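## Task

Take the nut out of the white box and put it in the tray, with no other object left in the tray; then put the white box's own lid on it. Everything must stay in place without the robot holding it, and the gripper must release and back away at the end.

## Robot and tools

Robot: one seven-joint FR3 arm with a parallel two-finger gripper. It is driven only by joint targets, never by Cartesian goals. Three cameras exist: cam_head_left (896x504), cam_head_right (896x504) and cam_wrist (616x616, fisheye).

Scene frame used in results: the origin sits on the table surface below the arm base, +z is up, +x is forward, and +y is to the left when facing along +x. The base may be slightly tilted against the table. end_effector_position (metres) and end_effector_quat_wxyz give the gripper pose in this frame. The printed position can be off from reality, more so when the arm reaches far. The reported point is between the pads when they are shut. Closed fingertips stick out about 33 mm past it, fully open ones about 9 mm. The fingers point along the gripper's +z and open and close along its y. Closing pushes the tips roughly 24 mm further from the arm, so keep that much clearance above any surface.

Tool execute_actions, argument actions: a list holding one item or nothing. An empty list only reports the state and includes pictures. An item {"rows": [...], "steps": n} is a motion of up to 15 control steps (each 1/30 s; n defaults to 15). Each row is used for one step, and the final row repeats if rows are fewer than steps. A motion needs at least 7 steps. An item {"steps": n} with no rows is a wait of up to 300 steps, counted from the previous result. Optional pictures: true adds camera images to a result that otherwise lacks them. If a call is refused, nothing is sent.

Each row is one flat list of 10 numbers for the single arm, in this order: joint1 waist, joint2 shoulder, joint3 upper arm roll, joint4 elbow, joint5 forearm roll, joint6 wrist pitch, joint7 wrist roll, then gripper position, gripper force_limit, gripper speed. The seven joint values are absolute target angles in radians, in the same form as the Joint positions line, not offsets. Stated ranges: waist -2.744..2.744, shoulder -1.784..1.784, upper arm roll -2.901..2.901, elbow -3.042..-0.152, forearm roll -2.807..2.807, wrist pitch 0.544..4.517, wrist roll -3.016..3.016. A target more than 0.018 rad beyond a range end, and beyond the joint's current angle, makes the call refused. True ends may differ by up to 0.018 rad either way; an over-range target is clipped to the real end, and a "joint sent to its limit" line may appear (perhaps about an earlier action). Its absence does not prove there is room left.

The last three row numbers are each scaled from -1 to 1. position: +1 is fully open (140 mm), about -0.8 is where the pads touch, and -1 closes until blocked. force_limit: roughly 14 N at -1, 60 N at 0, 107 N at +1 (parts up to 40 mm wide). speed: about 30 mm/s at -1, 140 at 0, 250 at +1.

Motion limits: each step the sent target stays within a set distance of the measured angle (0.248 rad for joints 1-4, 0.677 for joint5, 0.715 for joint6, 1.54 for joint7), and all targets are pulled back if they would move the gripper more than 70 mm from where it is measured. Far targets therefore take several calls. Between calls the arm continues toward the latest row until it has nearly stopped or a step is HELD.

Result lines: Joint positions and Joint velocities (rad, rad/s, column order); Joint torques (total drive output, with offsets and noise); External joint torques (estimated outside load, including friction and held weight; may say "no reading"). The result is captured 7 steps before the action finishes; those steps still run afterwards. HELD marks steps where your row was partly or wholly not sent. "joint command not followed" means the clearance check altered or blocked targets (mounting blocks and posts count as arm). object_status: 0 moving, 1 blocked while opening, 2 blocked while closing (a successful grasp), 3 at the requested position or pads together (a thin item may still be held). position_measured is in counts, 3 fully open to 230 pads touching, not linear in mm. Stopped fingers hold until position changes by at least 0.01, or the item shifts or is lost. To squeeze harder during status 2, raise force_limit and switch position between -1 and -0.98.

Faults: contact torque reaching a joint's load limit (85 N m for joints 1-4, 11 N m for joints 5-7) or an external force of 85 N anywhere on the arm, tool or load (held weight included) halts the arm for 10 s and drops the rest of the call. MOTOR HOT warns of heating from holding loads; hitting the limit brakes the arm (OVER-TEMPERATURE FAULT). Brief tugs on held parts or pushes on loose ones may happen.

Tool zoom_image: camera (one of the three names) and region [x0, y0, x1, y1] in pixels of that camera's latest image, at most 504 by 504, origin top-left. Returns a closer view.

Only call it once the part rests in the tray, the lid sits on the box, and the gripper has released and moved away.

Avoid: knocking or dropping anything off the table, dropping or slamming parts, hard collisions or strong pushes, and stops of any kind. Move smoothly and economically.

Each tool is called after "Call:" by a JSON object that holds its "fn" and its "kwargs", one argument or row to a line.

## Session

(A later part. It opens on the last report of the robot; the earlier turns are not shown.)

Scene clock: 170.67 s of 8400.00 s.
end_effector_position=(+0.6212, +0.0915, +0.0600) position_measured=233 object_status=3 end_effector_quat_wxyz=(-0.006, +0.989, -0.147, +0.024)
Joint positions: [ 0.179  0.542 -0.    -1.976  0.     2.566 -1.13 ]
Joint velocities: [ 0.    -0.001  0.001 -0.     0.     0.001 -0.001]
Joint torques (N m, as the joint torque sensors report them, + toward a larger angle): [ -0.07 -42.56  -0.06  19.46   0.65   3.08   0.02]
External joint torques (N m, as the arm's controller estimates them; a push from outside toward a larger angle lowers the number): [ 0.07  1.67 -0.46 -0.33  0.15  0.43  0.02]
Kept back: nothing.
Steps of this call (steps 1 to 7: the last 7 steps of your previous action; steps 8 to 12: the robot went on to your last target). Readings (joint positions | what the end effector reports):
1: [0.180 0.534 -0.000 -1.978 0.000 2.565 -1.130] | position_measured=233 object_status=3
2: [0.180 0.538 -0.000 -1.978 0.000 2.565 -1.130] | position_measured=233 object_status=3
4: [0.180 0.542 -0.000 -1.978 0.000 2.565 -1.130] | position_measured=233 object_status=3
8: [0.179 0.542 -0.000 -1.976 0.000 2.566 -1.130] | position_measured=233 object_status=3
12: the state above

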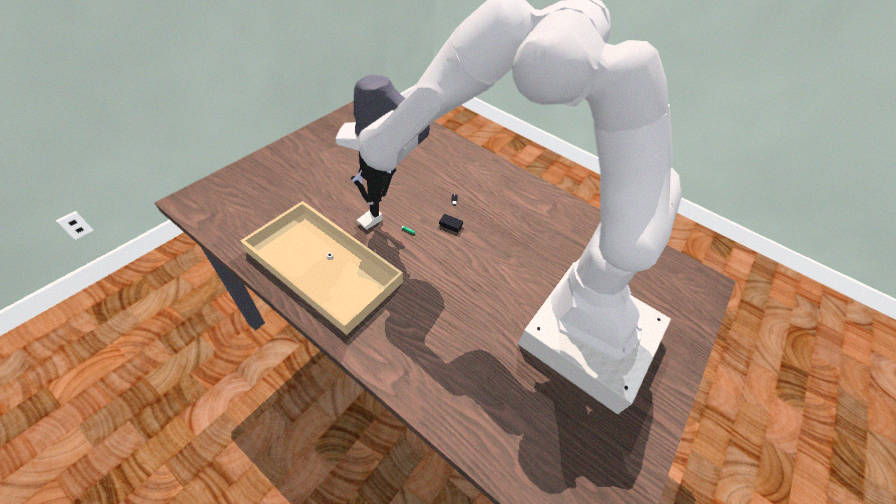

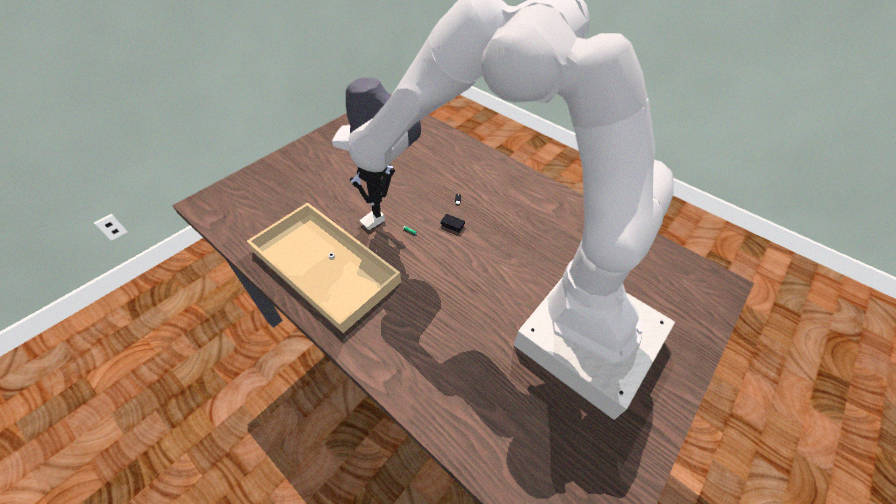

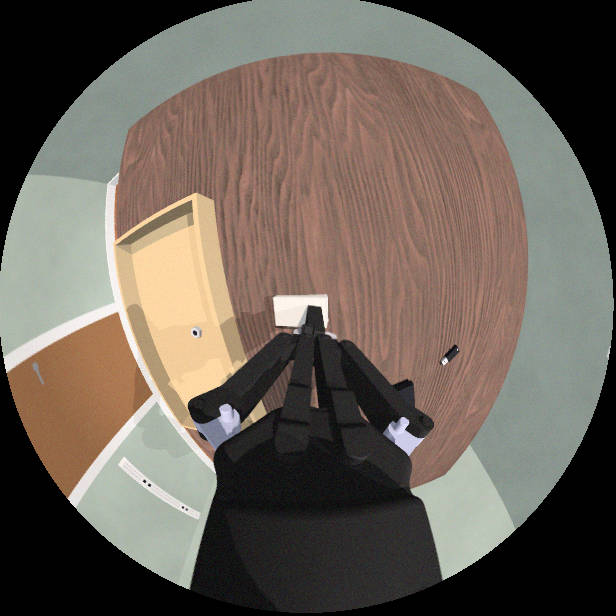

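Press further.

Call:
{"fn": "execute_actions", "kwargs": {
  "actions": [
    {"rows":[[0.177,0.548,0,-1.973,0,2.567,-1.128,-1,0,0.3],[0.177,0.548,0,-1.973,0,2.567,-1.128,-1,0,0.3],[0.177,0.554,0,-1.971,0,2.566,-1.128,-1,0,0.3],[0.177,0.554,0,-1.971,0,2.566,-1.128,-1,0,0.3],[0.177,0.56,0,-1.969,0,2.565,-1.128,-1,0,0.3]],"steps":15}
  ]
}}

Call:
{"fn": "execute_actions", "kwargs": {
  "actions": [
    {"steps":12}
  ],
  "pictures": true
}}

Call:
{"fn": "zoom_image", "kwargs": {
  "camera": "cam_head_left",
  "region": [348,195,398,240]
}}

Scene clock: 171.30 s of 8400.00 s.
end_effector_position=(+0.6240, +0.0918, +0.0594) position_measured=233 object_status=3 end_effector_quat_wxyz=(-0.006, +0.989, -0.147, +0.025)
Joint positions: [ 0.179  0.548 -0.    -1.968  0.     2.566 -1.13 ]
Joint velocities: [-0.     0.015  0.     0.014  0.001  0.001 -0.001]
Joint torques (N m, as the joint torque sensors report them, + toward a larger angle): [ -0.65 -36.47   0.34  15.52   0.51   2.68   0.02]
External joint torques (N m, as the arm's controller estimates them; a push from outside toward a larger angle lowers the number): [-0.56  7.45 -0.09 -3.93  0.02  0.13  0.02]
Steps of this call (steps 1 to 11: the robot went on to your last target; steps 12 to 19: the first 8 steps of this action). Readings (joint positions | what the end effector reports):
12: [0.179 0.542 -0.000 -1.976 0.000 2.566 -1.130] | position_measured=233 object_status=3
13: [0.179 0.543 -0.000 -1.975 0.000 2.566 -1.130] | position_measured=233 object_status=3
15: [0.179 0.545 -0.000 -1.973 0.000 2.566 -1.130] | position_measured=233 object_status=3
19: the state above

Scene clock: 171.70 s of 8400.00 s.
end_effector_position=(+0.6243, +0.0919, +0.0594) position_measured=233 object_status=3 end_effector_quat_wxyz=(-0.006, +0.989, -0.147, +0.025)
Joint positions: [ 0.179  0.549 -0.    -1.967  0.     2.566 -1.13 ]
Joint velocities: [ 0.001  0.    -0.001 -0.001 -0.    -0.    -0.   ]
Joint torques (N m, as the joint torque sensors report them, + toward a larger angle): [ -0.76 -37.27   0.42  17.33   0.5    2.6   -0.05]
External joint torques (N m, as the arm's controller estimates them; a push from outside toward a larger angle lowers the number): [-0.81  7.   -0.14 -2.4   0.01 -0.04 -0.05]
Kept back: nothing.
Steps of this call (steps 1 to 7: the last 7 steps of your previous action; steps 8 to 12: the robot went on to your last target). Readings (joint positions | what the end effector reports):
1: [0.179 0.548 -0.000 -1.967 0.000 2.566 -1.130] | position_measured=233 object_status=3
2: [0.179 0.548 -0.000 -1.967 0.000 2.566 -1.130] | position_measured=233 object_status=3
4: [0.179 0.549 -0.000 -1.967 0.000 2.566 -1.130] | position_measured=233 object_status=3
8: [0.179 0.549 -0.000 -1.967 0.000 2.566 -1.130] | position_measured=233 object_status=3
12: the state above

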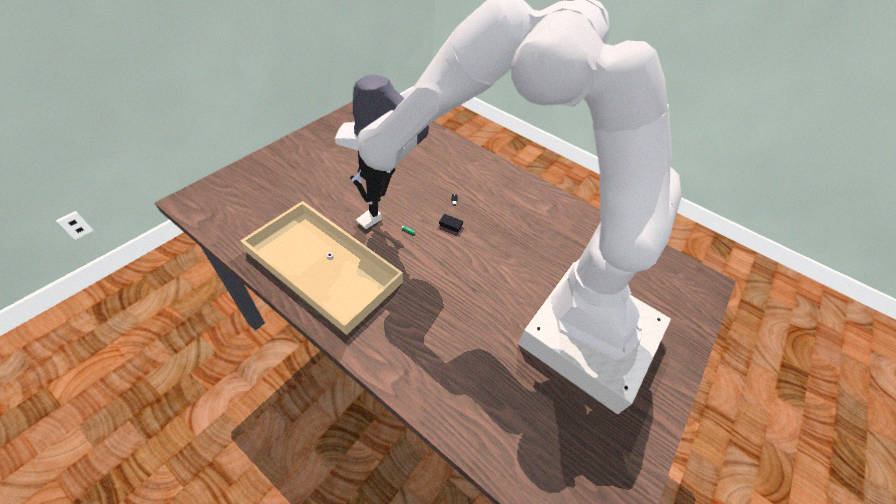

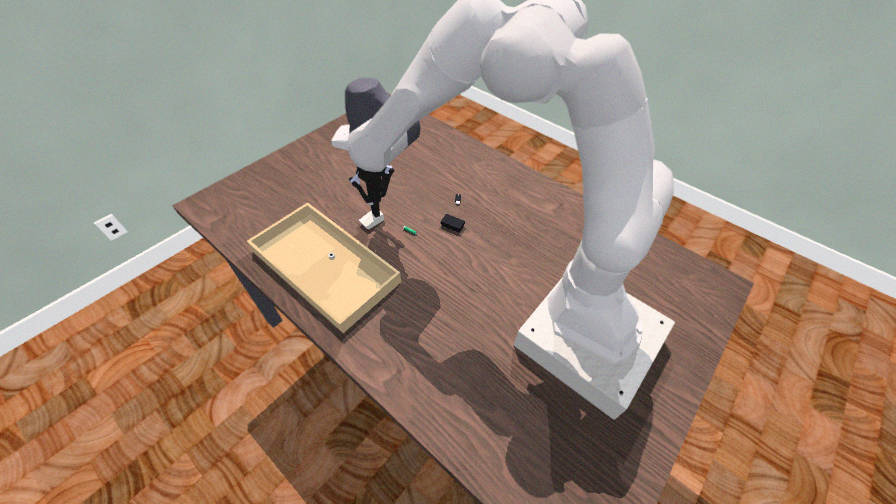

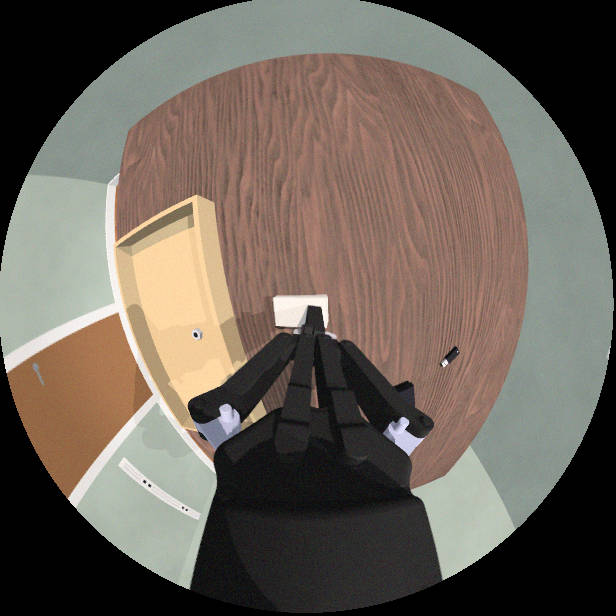

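Region (348, 195, 398, 240) of cam_head_left's 896x504 image, scaled by 10.080, with more detail than that image has; it fills the top 454 rows of this view, and the rest is white.

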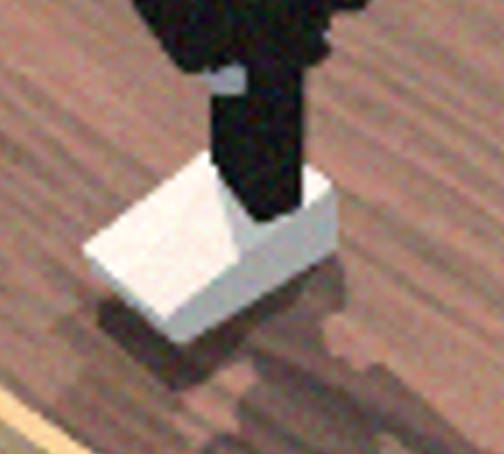

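Call:
{"fn": "execute_actions", "kwargs": {
  "actions": [
    {"rows":[[0.177,0.553,0,-1.968,0,2.565,-1.128,-1,0,0.3],[0.177,0.553,0,-1.968,0,2.565,-1.128,-1,0,0.3],[0.175,0.553,0,-1.968,0,2.565,-1.128,-1,0,0.3],[0.174,0.553,0,-1.968,0,2.565,-1.128,-1,0,0.3],[0.173,0.553,0,-1.968,0,2.565,-1.128,-1,0,0.3],[0.172,0.553,0,-1.968,0,2.565,-1.128,-1,0,0.3],[0.171,0.553,0,-1.968,0,2.565,-1.128,-1,0,0.3]],"steps":15}
  ]
}}

Call:
{"fn": "execute_actions", "kwargs": {
  "actions": [
    {"steps":12}
  ],
  "pictures": true
}}

Call:
{"fn": "zoom_image", "kwargs": {
  "camera": "cam_head_left",
  "region": [348,195,398,240]
}}

Scene clock: 172.43 s of 8400.00 s.
end_effector_position=(+0.6247, +0.0906, +0.0597) position_measured=233 object_status=3 end_effector_quat_wxyz=(-0.006, +0.989, -0.148, +0.025)
Joint positions: [ 0.177  0.548  0.    -1.967  0.     2.566 -1.13 ]
Joint velocities: [-0.02  -0.002 -0.     0.001  0.001  0.002  0.001]
Joint torques (N m, as the joint torque sensors report them, + toward a larger angle): [ -0.96 -40.84   0.07  18.03   0.51   2.63  -0.01]
External joint torques (N m, as the arm's controller estimates them; a push from outside toward a larger angle lowers the number): [-0.91  3.68 -0.3  -1.86  0.01 -0.03 -0.01]
Steps of this call (steps 1 to 14: the robot went on to your last target; steps 15 to 22: the first 8 steps of this action). Readings (joint positions | what the end effector reports):
15: [0.179 0.548 -0.000 -1.967 0.000 2.566 -1.130] | position_measured=233 object_status=3
16: [0.179 0.548 -0.000 -1.967 0.000 2.566 -1.130] | position_measured=233 object_status=3
18: [0.179 0.548 -0.000 -1.967 0.000 2.566 -1.130] | position_measured=233 object_status=3
22: the state above

Scene clock: 172.83 s of 8400.00 s.
end_effector_position=(+0.6248, +0.0896, +0.0597) position_measured=233 object_status=3 end_effector_quat_wxyz=(-0.006, +0.989, -0.148, +0.025)
Joint positions: [ 0.175  0.548  0.    -1.967  0.     2.566 -1.13 ]
Joint velocities: [ 0.001  0.     0.    -0.     0.     0.     0.002]
Joint torques (N m, as the joint torque sensors report them, + toward a larger angle): [ -1.41 -40.71   0.2   18.31   0.58   2.68   0.09]
External joint torques (N m, as the arm's controller estimates them; a push from outside toward a larger angle lowers the number): [-1.36  3.66 -0.28 -1.51  0.08  0.03  0.09]
Kept back: nothing.
Steps of this call (steps 1 to 7: the last 7 steps of your previous action; steps 8 to 12: the robot went on to your last target). Readings (joint positions | what the end effector reports):
1: [0.176 0.548 0.000 -1.967 0.000 2.566 -1.130] | position_measured=233 object_status=3
2: [0.176 0.548 0.000 -1.967 0.000 2.566 -1.130] | position_measured=233 object_status=3
4: [0.175 0.548 0.000 -1.967 0.000 2.566 -1.130] | position_measured=233 object_status=3
8: [0.175 0.548 0.000 -1.967 0.000 2.566 -1.130] | position_measured=233 object_status=3
12: the state above

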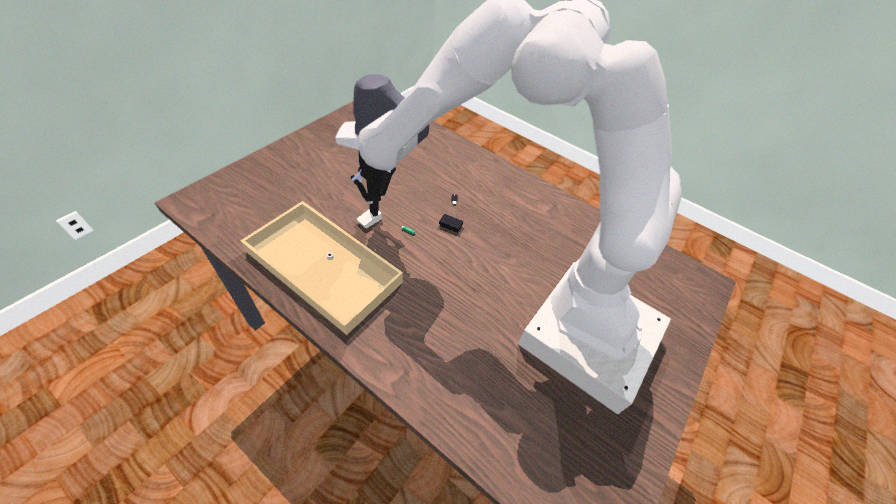

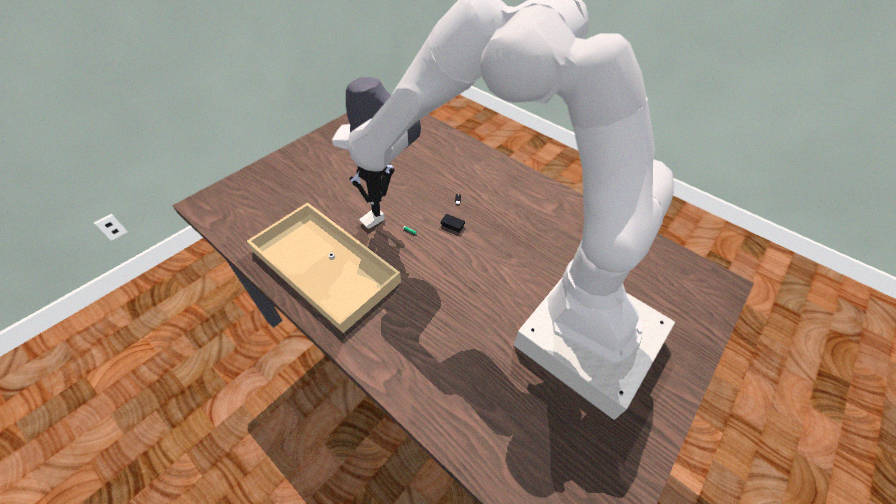

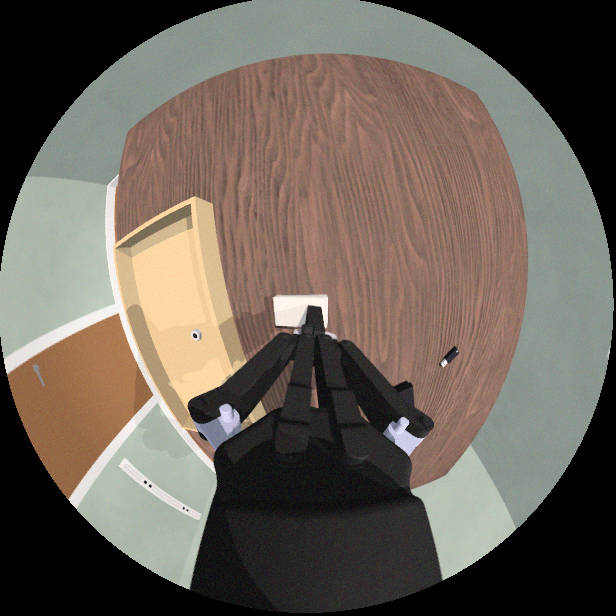

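Region (348, 195, 398, 240) of cam_head_left's 896x504 image, scaled by 10.080, with more detail than that image has; it fills the top 454 rows of this view, and the rest is white.

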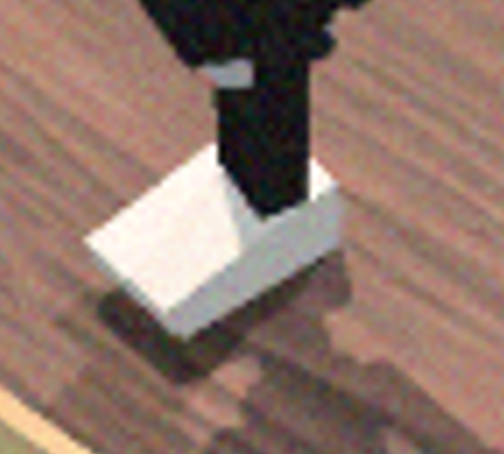

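Call:
{"fn": "execute_actions", "kwargs": {
  "actions": [
    {"rows":[[0.175,0.54,0,-1.967,0,2.566,-1.128,-1,0,0.3],[0.175,0.52,0,-1.967,0,2.56,-1.128,-1,0,0.3],[0.175,0.49,0,-1.97,0,2.55,-1.128,-1,0,0.3],[0.19,0.46,0,-1.99,0,2.54,-1.128,-1,0,0.3],[0.2,0.43,0,-2.0,0,2.52,-1.128,-1,0,0.3]],"steps":15}
  ]
}}

Call:
{"fn": "execute_actions", "kwargs": {
  "actions": [
    {"steps":20}
  ],
  "pictures": true
}}

Call:
{"fn": "zoom_image", "kwargs": {
  "camera": "cam_head_left",
  "region": [348,195,398,240]
}}

Call:
{"fn": "zoom_image", "kwargs": {
  "camera": "cam_wrist",
  "region": [260,250,360,330]
}}

Scene clock: 173.50 s of 8400.00 s.
end_effector_position=(+0.6352, +0.1019, +0.1139) position_measured=233 object_status=3 end_effector_quat_wxyz=(-0.014, +0.989, -0.140, +0.052)
Joint positions: [ 0.193  0.443 -0.001 -1.991  0.     2.54  -1.13 ]
Joint velocities: [ 0.098 -0.335  0.024  0.     0.    -0.066  0.   ]
Joint torques (N m, as the joint torque sensors report them, + toward a larger angle): [  1.16 -34.05  -0.33  14.74   0.68   1.59  -0.05]
External joint torques (N m, as the arm's controller estimates them; a push from outside toward a larger angle lowers the number): [ 3.12 -1.89  0.95 -1.04  0.14 -0.27 -0.05]
Steps of this call (steps 1 to 12: the robot went on to your last target; steps 13 to 20: the first 8 steps of this action). Readings (joint positions | what the end effector reports):
13: [0.175 0.548 0.000 -1.967 0.000 2.566 -1.130] | position_measured=233 object_status=3
14: [0.175 0.544 0.000 -1.968 0.000 2.565 -1.130] | position_measured=233 object_status=3
16: [0.176 0.518 -0.001 -1.977 0.000 2.558 -1.130] | position_measured=233 object_status=3
20: the state above

Scene clock: 174.17 s of 8400.00 s.
end_effector_position=(+0.6295, +0.1062, +0.1177) position_measured=233 object_status=3 end_effector_quat_wxyz=(-0.013, +0.989, -0.136, +0.047)
Joint positions: [ 0.199  0.429  0.001 -1.998  0.     2.523 -1.13 ]
Joint velocities: [-0.     0.001  0.    -0.    -0.001 -0.002 -0.001]
Joint torques (N m, as the joint torque sensors report them, + toward a larger angle): [  1.55 -41.73   0.1   17.78   0.61   2.6    0.08]
External joint torques (N m, as the arm's controller estimates them; a push from outside toward a larger angle lowers the number): [ 1.68  0.62 -0.2  -3.26  0.05 -0.15  0.08]
Kept back: nothing.
Steps of this call (steps 1 to 7: the last 7 steps of your previous action; steps 8 to 20: the robot went on to your last target). Readings (joint positions | what the end effector reports):
1: [0.195 0.434 -0.000 -1.991 0.000 2.538 -1.130] | position_measured=233 object_status=3
2: [0.197 0.429 0.000 -1.991 0.000 2.536 -1.130] | position_measured=233 object_status=3
4: [0.199 0.427 0.001 -1.993 0.000 2.532 -1.130] | position_measured=233 object_status=3
8: [0.199 0.428 0.001 -1.997 0.000 2.527 -1.130] | position_measured=233 object_status=3
20: the state above

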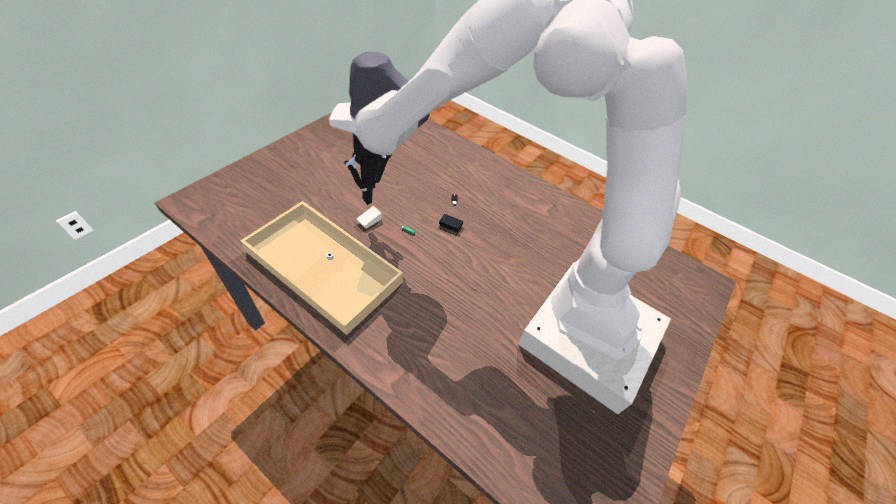

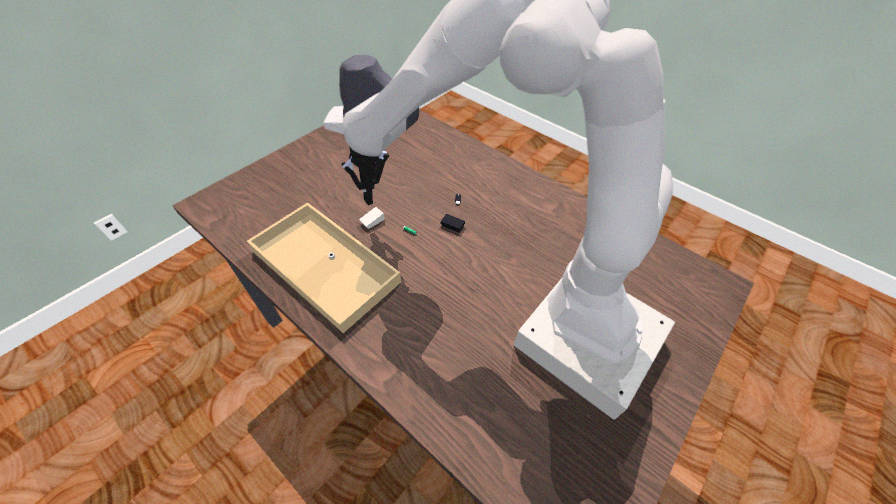

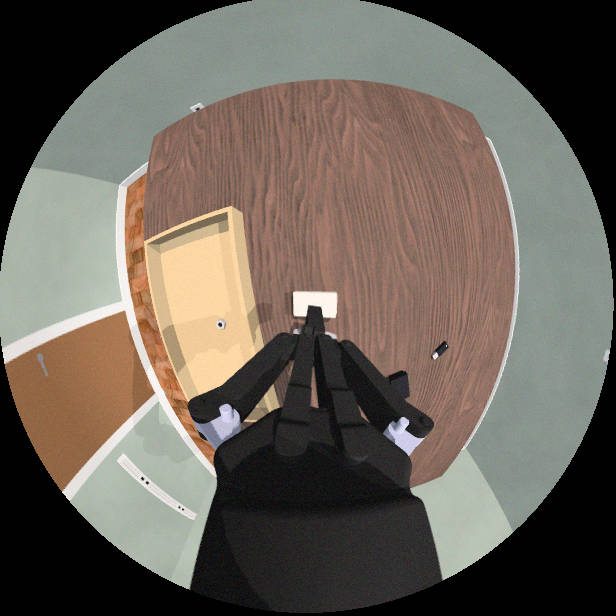

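Region (348, 195, 398, 240) of cam_head_left's 896x504 image, scaled by 10.080, with more detail than that image has; it fills the top 454 rows of this view, and the rest is white.

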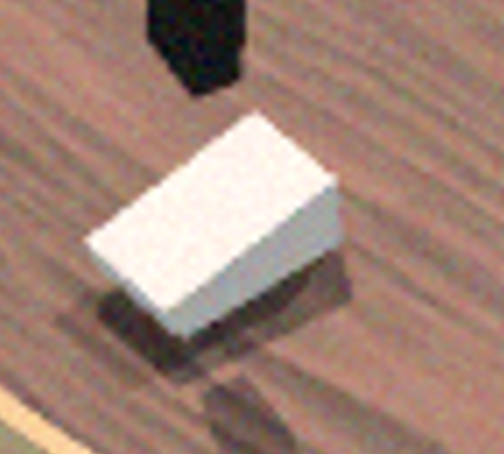

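Region (260, 250, 360, 330) of cam_wrist's 616x616 image, scaled by 5.040, with more detail than that image has; it fills the top 403 rows of this view, and the rest is white.

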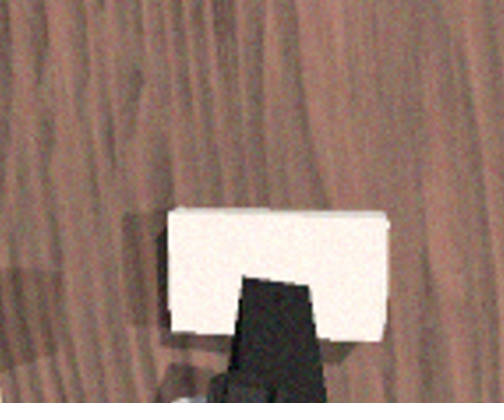

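Call:
{"fn": "execute_actions", "kwargs": {
  "actions": [
    {"rows":[[0.2,0.45,0,-1.995,0,2.54,-1.14,0.2,0,0.3],[0.2,0.47,0,-1.99,0,2.55,-1.14,0.2,0,0.3],[0.2,0.49,0,-1.985,0,2.555,-1.14,0.2,0,0.3],[0.2,0.50,0,-1.98,0,2.56,-1.14,0.2,0,0.3]],"steps":15}
  ]
}}

Call:
{"fn": "execute_actions", "kwargs": {
  "actions": [
    {"rows":[[0.2,0.52,0,-1.975,0,2.565,-1.14,0.2,0,0.3],[0.2,0.53,0,-1.972,0,2.566,-1.14,0.2,0,0.3],[0.2,0.54,0,-1.97,0,2.567,-1.14,0.2,0,0.3],[0.2,0.55,0,-1.967,0,2.567,-1.14,0.2,0,0.3],[0.2,0.56,0,-1.965,0,2.567,-1.14,0.2,0,0.3],[0.2,0.568,0,-1.962,0,2.566,-1.14,0.2,0,0.3]],"steps":15}
  ]
}}

Call:
{"fn": "execute_actions", "kwargs": {
  "actions": [
    {"steps":15}
  ],
  "pictures": true
}}

Call:
{"fn": "zoom_image", "kwargs": {
  "camera": "cam_wrist",
  "region": [250,260,380,350]
}}

Scene clock: 175.30 s of 8400.00 s.
end_effector_position=(+0.6235, +0.1050, +0.0823) position_measured=170 object_status=0 end_effector_quat_wxyz=(-0.009, +0.990, -0.135, +0.032)
Joint positions: [ 0.199  0.498  0.001 -1.985  0.     2.548 -1.134]
Joint velocities: [ 0.001  0.105  0.001  0.     0.001  0.04  -0.01 ]
Joint torques (N m, as the joint torque sensors report them, + toward a larger angle): [  0.56 -47.6   -0.45  21.94   0.55   3.71  -0.04]
External joint torques (N m, as the arm's controller estimates them; a push from outside toward a larger angle lowers the number): [ 0.53  1.56 -1.   -1.46 -0.01  0.54 -0.04]
Steps of this call (steps 1 to 15: the robot went on to your last target; steps 16 to 26: nothing new was sent; steps 27 to 34: the first 8 steps of this action). Readings (joint positions | what the end effector reports):
27: [0.199 0.431 0.001 -1.997 0.000 2.525 -1.131] | position_measured=233 object_status=0
28: [0.199 0.438 0.001 -1.994 0.000 2.529 -1.131] | position_measured=232 object_status=0
30: [0.199 0.463 0.001 -1.986 0.000 2.539 -1.133] | position_measured=207 object_status=0
34: the state above

Scene clock: 175.80 s of 8400.00 s.
end_effector_position=(+0.6175, +0.1039, +0.0522) position_measured=104 object_status=3 end_effector_quat_wxyz=(-0.004, +0.991, -0.134, +0.018)
Joint positions: [ 0.199  0.559  0.001 -1.967  0.     2.563 -1.136]
Joint velocities: [-0.001  0.181  0.001 -0.    -0.003 -0.    -0.002]
Joint torques (N m, as the joint torque sensors report them, + toward a larger angle): [  1.32 -48.18  -0.08  20.99   0.65   3.12  -0.43]
External joint torques (N m, as the arm's controller estimates them; a push from outside toward a larger angle lowers the number): [ 1.51  1.28 -0.49 -0.85  0.13  0.13 -0.43]
Steps of this call (steps 1 to 7: the last 7 steps of your previous action; steps 8 to 15: the first 8 steps of this action). Readings (joint positions | what the end effector reports):
8: [0.199 0.503 0.001 -1.980 0.000 2.556 -1.136] | position_measured=104 object_status=0
9: [0.199 0.508 0.001 -1.977 0.000 2.558 -1.136] | position_measured=104 object_status=0
11: [0.199 0.524 0.001 -1.972 0.000 2.561 -1.136] | position_measured=104 object_status=0
15: the state above

Scene clock: 176.30 s of 8400.00 s.
end_effector_position=(+0.6161, +0.1037, +0.0476) position_measured=104 object_status=3 end_effector_quat_wxyz=(-0.004, +0.991, -0.133, +0.016)
Joint positions: [ 0.199  0.569  0.001 -1.964  0.     2.563 -1.137]
Joint velocities: [-0.    -0.001  0.    -0.001 -0.001  0.001 -0.002]
Joint torques (N m, as the joint torque sensors report them, + toward a larger angle): [  1.33 -44.83  -0.51  19.25   0.51   3.03  -0.23]
External joint torques (N m, as the arm's controller estimates them; a push from outside toward a larger angle lowers the number): [ 1.47 -0.24 -0.93 -0.27  0.02  0.43 -0.23]
Kept back: nothing.
Steps of this call (steps 1 to 7: the last 7 steps of your previous action; steps 8 to 15: the robot went on to your last target). Readings (joint positions | what the end effector reports):
1: [0.199 0.564 0.001 -1.967 0.000 2.563 -1.136] | position_measured=104 object_status=3
2: [0.199 0.567 0.001 -1.967 0.000 2.563 -1.136] | position_measured=104 object_status=3
4: [0.199 0.569 0.001 -1.966 0.000 2.563 -1.136] | position_measured=104 object_status=3
8: [0.199 0.569 0.001 -1.964 0.000 2.563 -1.136] | position_measured=104 object_status=3
15: the state above
The arm was judged still, so your last target was given up. Only a new action makes it travel on or press farther. Fingers that are still opening or closing keep moving.

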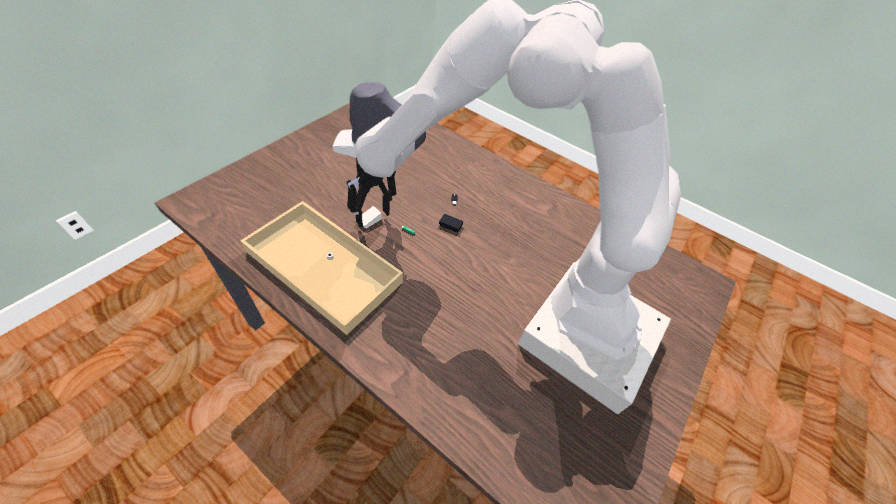

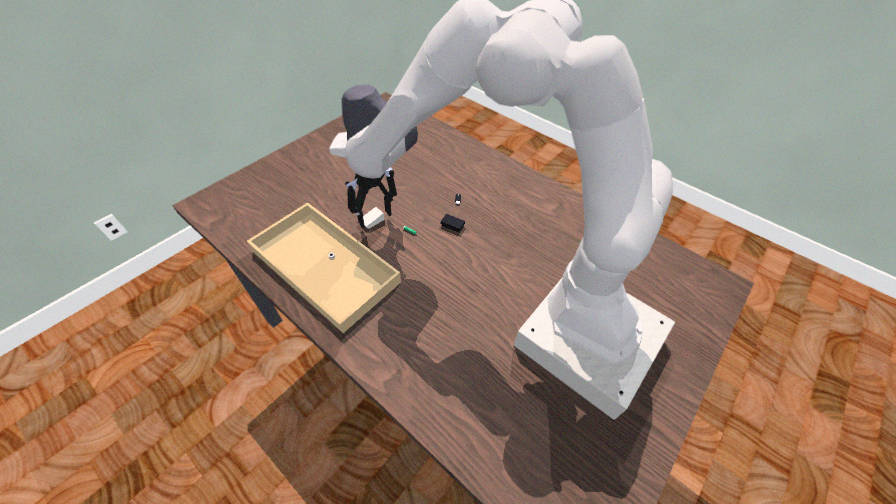

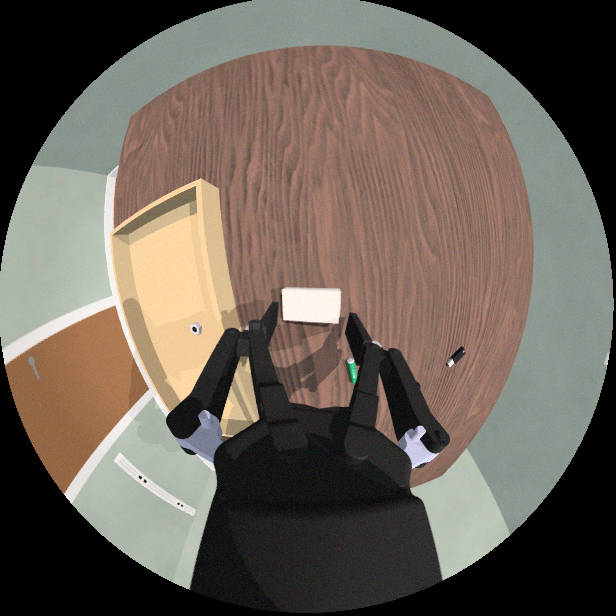

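Region (250, 260, 380, 350) of cam_wrist's 616x616 image, scaled by 3.877, with more detail than that image has; it fills the top 349 rows of this view, and the rest is white.

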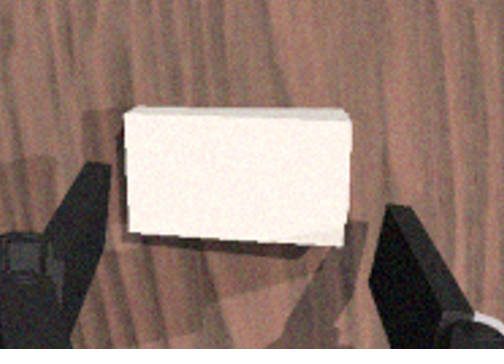

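Call:
{"fn": "execute_actions", "kwargs": {
  "actions": [
    {"rows":[[0.205,0.575,0,-1.95,0,2.558,-1.137,0.2,0,-0.6]],"steps":15}
  ]
}}

Call:
{"fn": "execute_actions", "kwargs": {
  "actions": [
    {"rows":[[0.205,0.575,0,-1.95,0,2.558,-1.137,-1,0,-0.6]],"steps":15}
  ]
}}

Call:
{"fn": "execute_actions", "kwargs": {
  "actions": [
    {"steps":20}
  ],
  "pictures": true
}}

Call:
{"fn": "zoom_image", "kwargs": {
  "camera": "cam_wrist",
  "region": [250,260,380,350]
}}

Call:
{"fn": "zoom_image", "kwargs": {
  "camera": "cam_head_left",
  "region": [348,195,398,240]
}}

Scene clock: 177.17 s of 8400.00 s.
end_effector_position=(+0.6202, +0.1065, +0.0492) position_measured=104 object_status=3 end_effector_quat_wxyz=(-0.004, +0.991, -0.132, +0.018)
Joint positions: [ 0.202  0.573  0.    -1.952  0.     2.561 -1.137]
Joint velocities: [ 0.001  0.001 -0.     0.008  0.    -0.004 -0.   ]
Joint torques (N m, as the joint torque sensors report them, + toward a larger angle): [  2.04 -43.11  -0.39  19.22   0.59   2.38  -0.07]
External joint torques (N m, as the arm's controller estimates them; a push from outside toward a larger angle lowers the number): [ 2.34  1.79 -0.64 -0.46  0.09 -0.24 -0.07]
Steps of this call (steps 1 to 18: nothing new was sent; steps 19 to 26: the first 8 steps of this action). Readings (joint positions | what the end effector reports):
19: [0.199 0.570 0.000 -1.962 0.000 2.563 -1.137] | position_measured=104 object_status=3
20: [0.200 0.571 0.000 -1.958 0.000 2.562 -1.137] | position_measured=104 object_status=3
22: [0.201 0.573 0.000 -1.955 0.000 2.562 -1.137] | position_measured=104 object_status=3
26: the state above

Scene clock: 177.67 s of 8400.00 s.
end_effector_position=(+0.6200, +0.1065, +0.0490) position_measured=131 object_status=0 end_effector_quat_wxyz=(-0.004, +0.991, -0.132, +0.018)
Joint positions: [ 0.203  0.573  0.    -1.952  0.     2.56  -1.137]
Joint velocities: [-0.001  0.     0.001  0.001 -0.    -0.001 -0.   ]
Joint torques (N m, as the joint torque sensors report them, + toward a larger angle): [  1.91 -43.14  -0.58  19.27   0.55   2.51  -0.14]
External joint torques (N m, as the arm's controller estimates them; a push from outside toward a larger angle lowers the number): [ 2.08  1.79 -0.97 -0.45  0.05 -0.12 -0.14]
Steps of this call (steps 1 to 7: the last 7 steps of your previous action; steps 8 to 15: the first 8 steps of this action). Readings (joint positions | what the end effector reports):
8: [0.203 0.573 0.000 -1.952 0.000 2.561 -1.137] | position_measured=104 object_status=0
9: [0.203 0.573 0.000 -1.952 0.000 2.561 -1.137] | position_measured=107 object_status=0
11: [0.203 0.573 0.000 -1.952 0.000 2.560 -1.137] | position_measured=115 object_status=0
15: the state above

Scene clock: 178.33 s of 8400.00 s.
end_effector_position=(+0.6279, +0.1073, +0.0587) position_measured=200 object_status=0 end_effector_quat_wxyz=(-0.007, +0.991, -0.132, +0.026)
Joint positions: [ 0.203  0.562 -0.    -1.945  0.     2.56  -1.137]
Joint velocities: [-0.     0.001  0.001 -0.    -0.     0.001 -0.   ]
Joint torques (N m, as the joint torque sensors report them, + toward a larger angle): [  1.82 -35.94   0.61  15.97   0.62   2.33  -0.02]
External joint torques (N m, as the arm's controller estimates them; a push from outside toward a larger angle lowers the number): [ 2.02  8.81  0.25 -3.9   0.11 -0.31 -0.02]
Kept back: nothing.
Steps of this call (steps 1 to 7: the last 7 steps of your previous action; steps 8 to 15: the robot went on to your last target; steps 16 to 20: nothing new was sent). Readings (joint positions | what the end effector reports):
1: [0.203 0.574 0.000 -1.952 0.000 2.560 -1.137] | position_measured=135 object_status=0
2: [0.203 0.574 0.000 -1.952 0.000 2.560 -1.137] | position_measured=139 object_status=0
4: [0.203 0.574 0.000 -1.952 0.000 2.560 -1.137] | position_measured=147 object_status=0
8: [0.203 0.572 0.000 -1.950 0.000 2.560 -1.137] | position_measured=163 object_status=0
20: the state above
The arm was judged still, so your last target was given up. Only a new action makes it travel on or press farther. Fingers that are still opening or closing keep moving.

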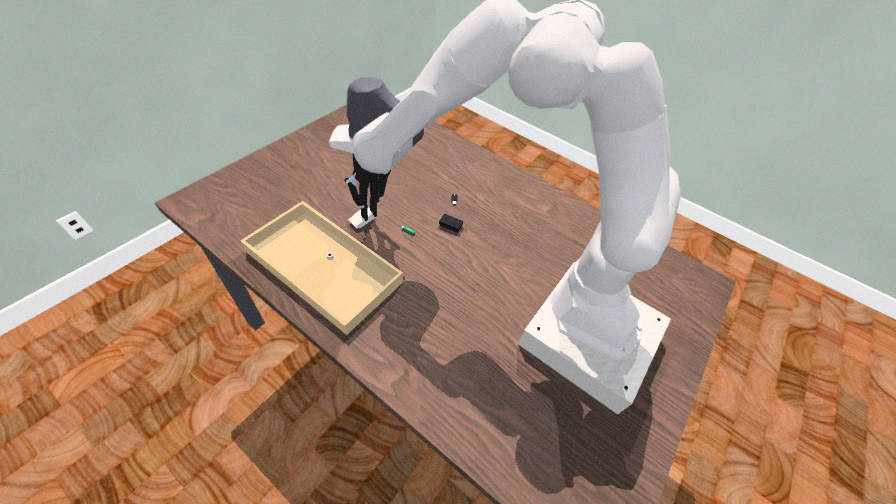

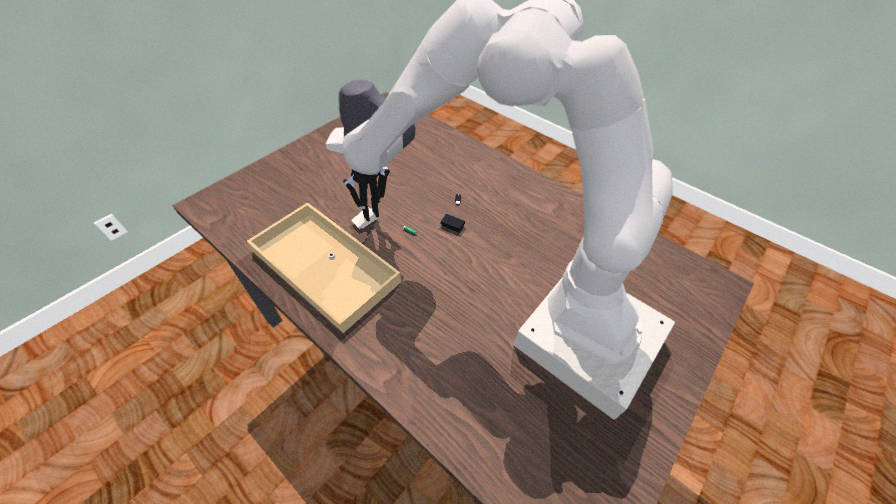

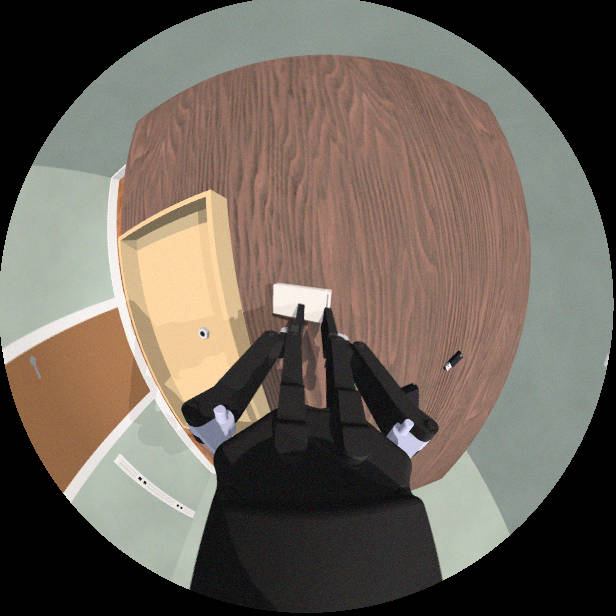

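Region (250, 260, 380, 350) of cam_wrist's 616x616 image, scaled by 3.877, with more detail than that image has; it fills the top 349 rows of this view, and the rest is white.

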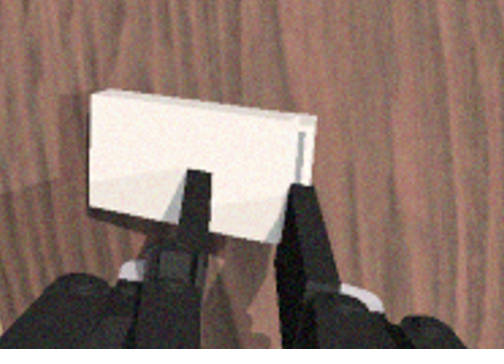

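Region (348, 195, 398, 240) of cam_head_left's 896x504 image, scaled by 10.080, with more detail than that image has; it fills the top 454 rows of this view, and the rest is white.

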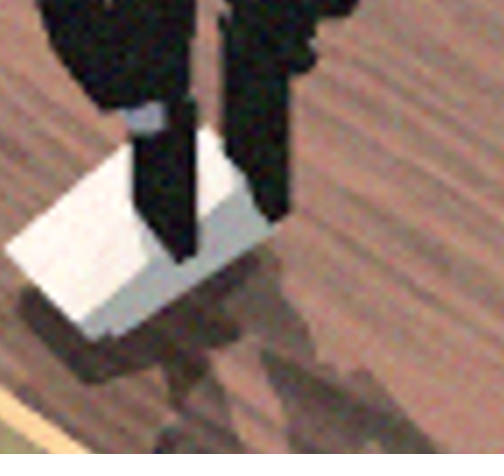

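Call:
{"fn": "execute_actions", "kwargs": {
  "actions": [
    {"rows":[[0.203,0.562,0,-1.945,0,2.56,-1.137,-0.5,0,0],[0.203,0.54,0,-1.95,0,2.555,-1.137,-0.5,0,0],[0.203,0.52,0,-1.955,0,2.55,-1.137,-0.5,0,0],[0.21,0.50,0,-1.96,0,2.545,-1.1,0.2,0,0],[0.225,0.49,0,-1.965,0,2.545,-1.02,0.35,0,0]],"steps":15}
  ]
}}

Call:
{"fn": "execute_actions", "kwargs": {
  "actions": [
    {"steps":25}
  ],
  "pictures": true
}}

Call:
{"fn": "zoom_image", "kwargs": {
  "camera": "cam_wrist",
  "region": [250,250,380,340]
}}

Call:
{"fn": "zoom_image", "kwargs": {
  "camera": "cam_head_left",
  "region": [340,195,390,240]
}}

Scene clock: 178.97 s of 8400.00 s.
end_effector_position=(+0.6374, +0.1181, +0.0943) position_measured=163 object_status=0 end_effector_quat_wxyz=(-0.014, +0.988, -0.145, +0.047)
Joint positions: [ 0.217  0.496 -0.001 -1.959  0.     2.552 -1.096]
Joint velocities: [ 0.096 -0.18   0.022  0.     0.001 -0.003  0.241]
Joint torques (N m, as the joint torque sensors report them, + toward a larger angle): [  0.53 -38.99  -0.51  15.48   0.6    1.69   0.3 ]
External joint torques (N m, as the arm's controller estimates them; a push from outside toward a larger angle lowers the number): [ 2.01 -1.66  0.29 -1.83  0.07 -0.48  0.3 ]
Steps of this call (steps 1 to 11: nothing new was sent; steps 12 to 19: the first 8 steps of this action). Readings (joint positions | what the end effector reports):
12: [0.203 0.562 -0.000 -1.945 0.000 2.560 -1.137] | position_measured=200 object_status=0
13: [0.203 0.558 -0.000 -1.946 0.000 2.560 -1.137] | position_measured=200 object_status=0
15: [0.203 0.539 -0.001 -1.954 0.000 2.556 -1.134] | position_measured=192 object_status=0
19: the state above

Scene clock: 179.80 s of 8400.00 s.
end_effector_position=(+0.6354, +0.1233, +0.0971) position_measured=85 object_status=3 end_effector_quat_wxyz=(-0.016, +0.983, -0.175, +0.046)
Joint positions: [ 0.224  0.489  0.001 -1.963  0.     2.548 -1.028]
Joint velocities: [ 0.001  0.    -0.001  0.    -0.     0.002  0.016]
Joint torques (N m, as the joint torque sensors report them, + toward a larger angle): [  0.87 -42.17  -0.39  19.04   0.64   2.5    0.14]
External joint torques (N m, as the arm's controller estimates them; a push from outside toward a larger angle lowers the number): [ 1.06  1.67 -0.68 -1.77  0.09 -0.27  0.14]
Kept back: nothing.
Steps of this call (steps 1 to 7: the last 7 steps of your previous action; steps 8 to 25: the robot went on to your last target). Readings (joint positions | what the end effector reports):
1: [0.220 0.492 -0.000 -1.959 0.000 2.552 -1.088] | position_measured=156 object_status=0
2: [0.222 0.490 0.000 -1.959 0.000 2.552 -1.082] | position_measured=148 object_status=0
4: [0.224 0.489 0.001 -1.960 0.000 2.551 -1.070] | position_measured=133 object_status=0
8: [0.224 0.489 0.001 -1.963 0.000 2.549 -1.054] | position_measured=103 object_status=0
25: the state above

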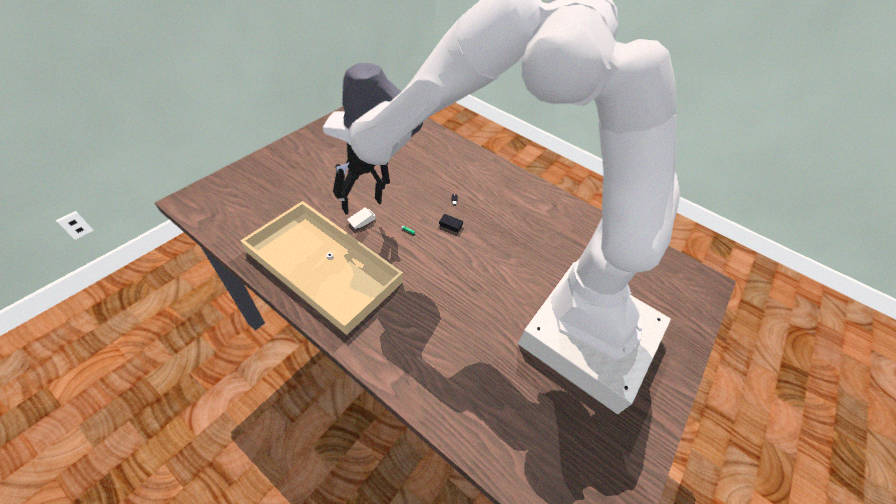

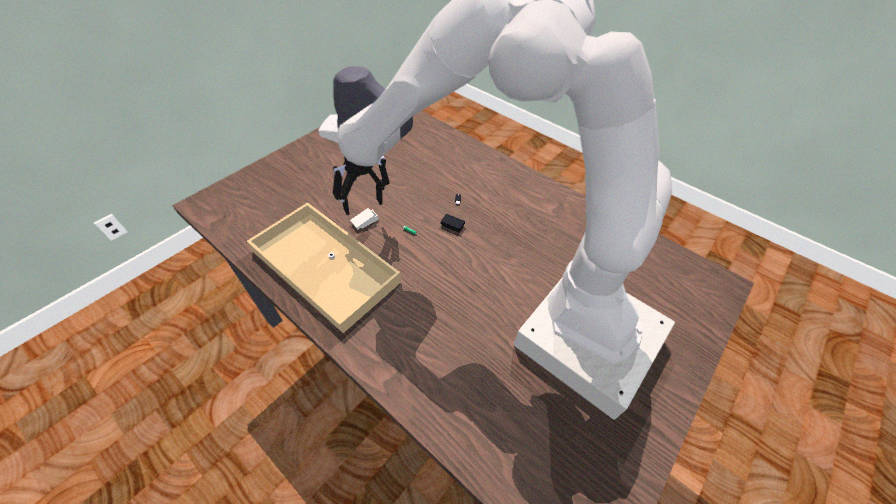

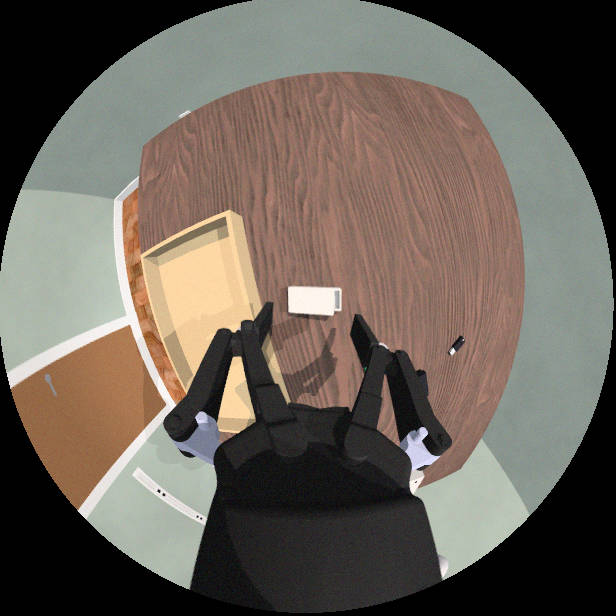

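Region (250, 250, 380, 340) of cam_wrist's 616x616 image, scaled by 3.877, with more detail than that image has; it fills the top 349 rows of this view, and the rest is white.

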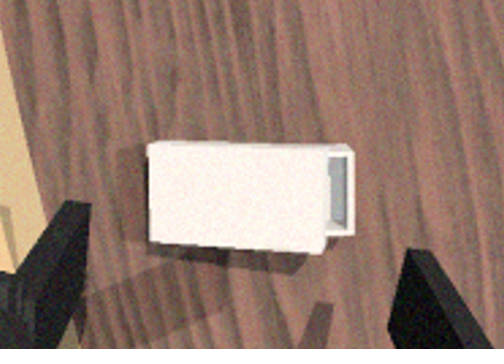

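Region (340, 195, 390, 240) of cam_head_left's 896x504 image, scaled by 10.080, with more detail than that image has; it fills the top 454 rows of this view, and the rest is white.

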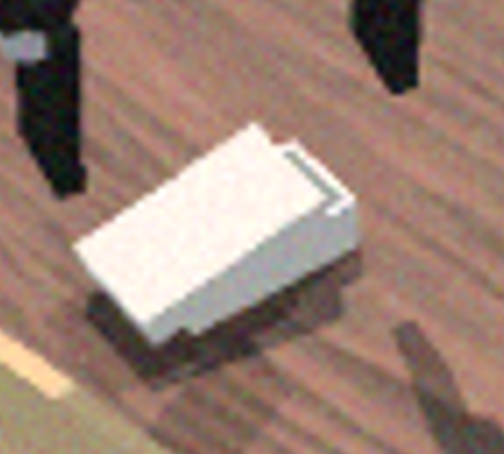

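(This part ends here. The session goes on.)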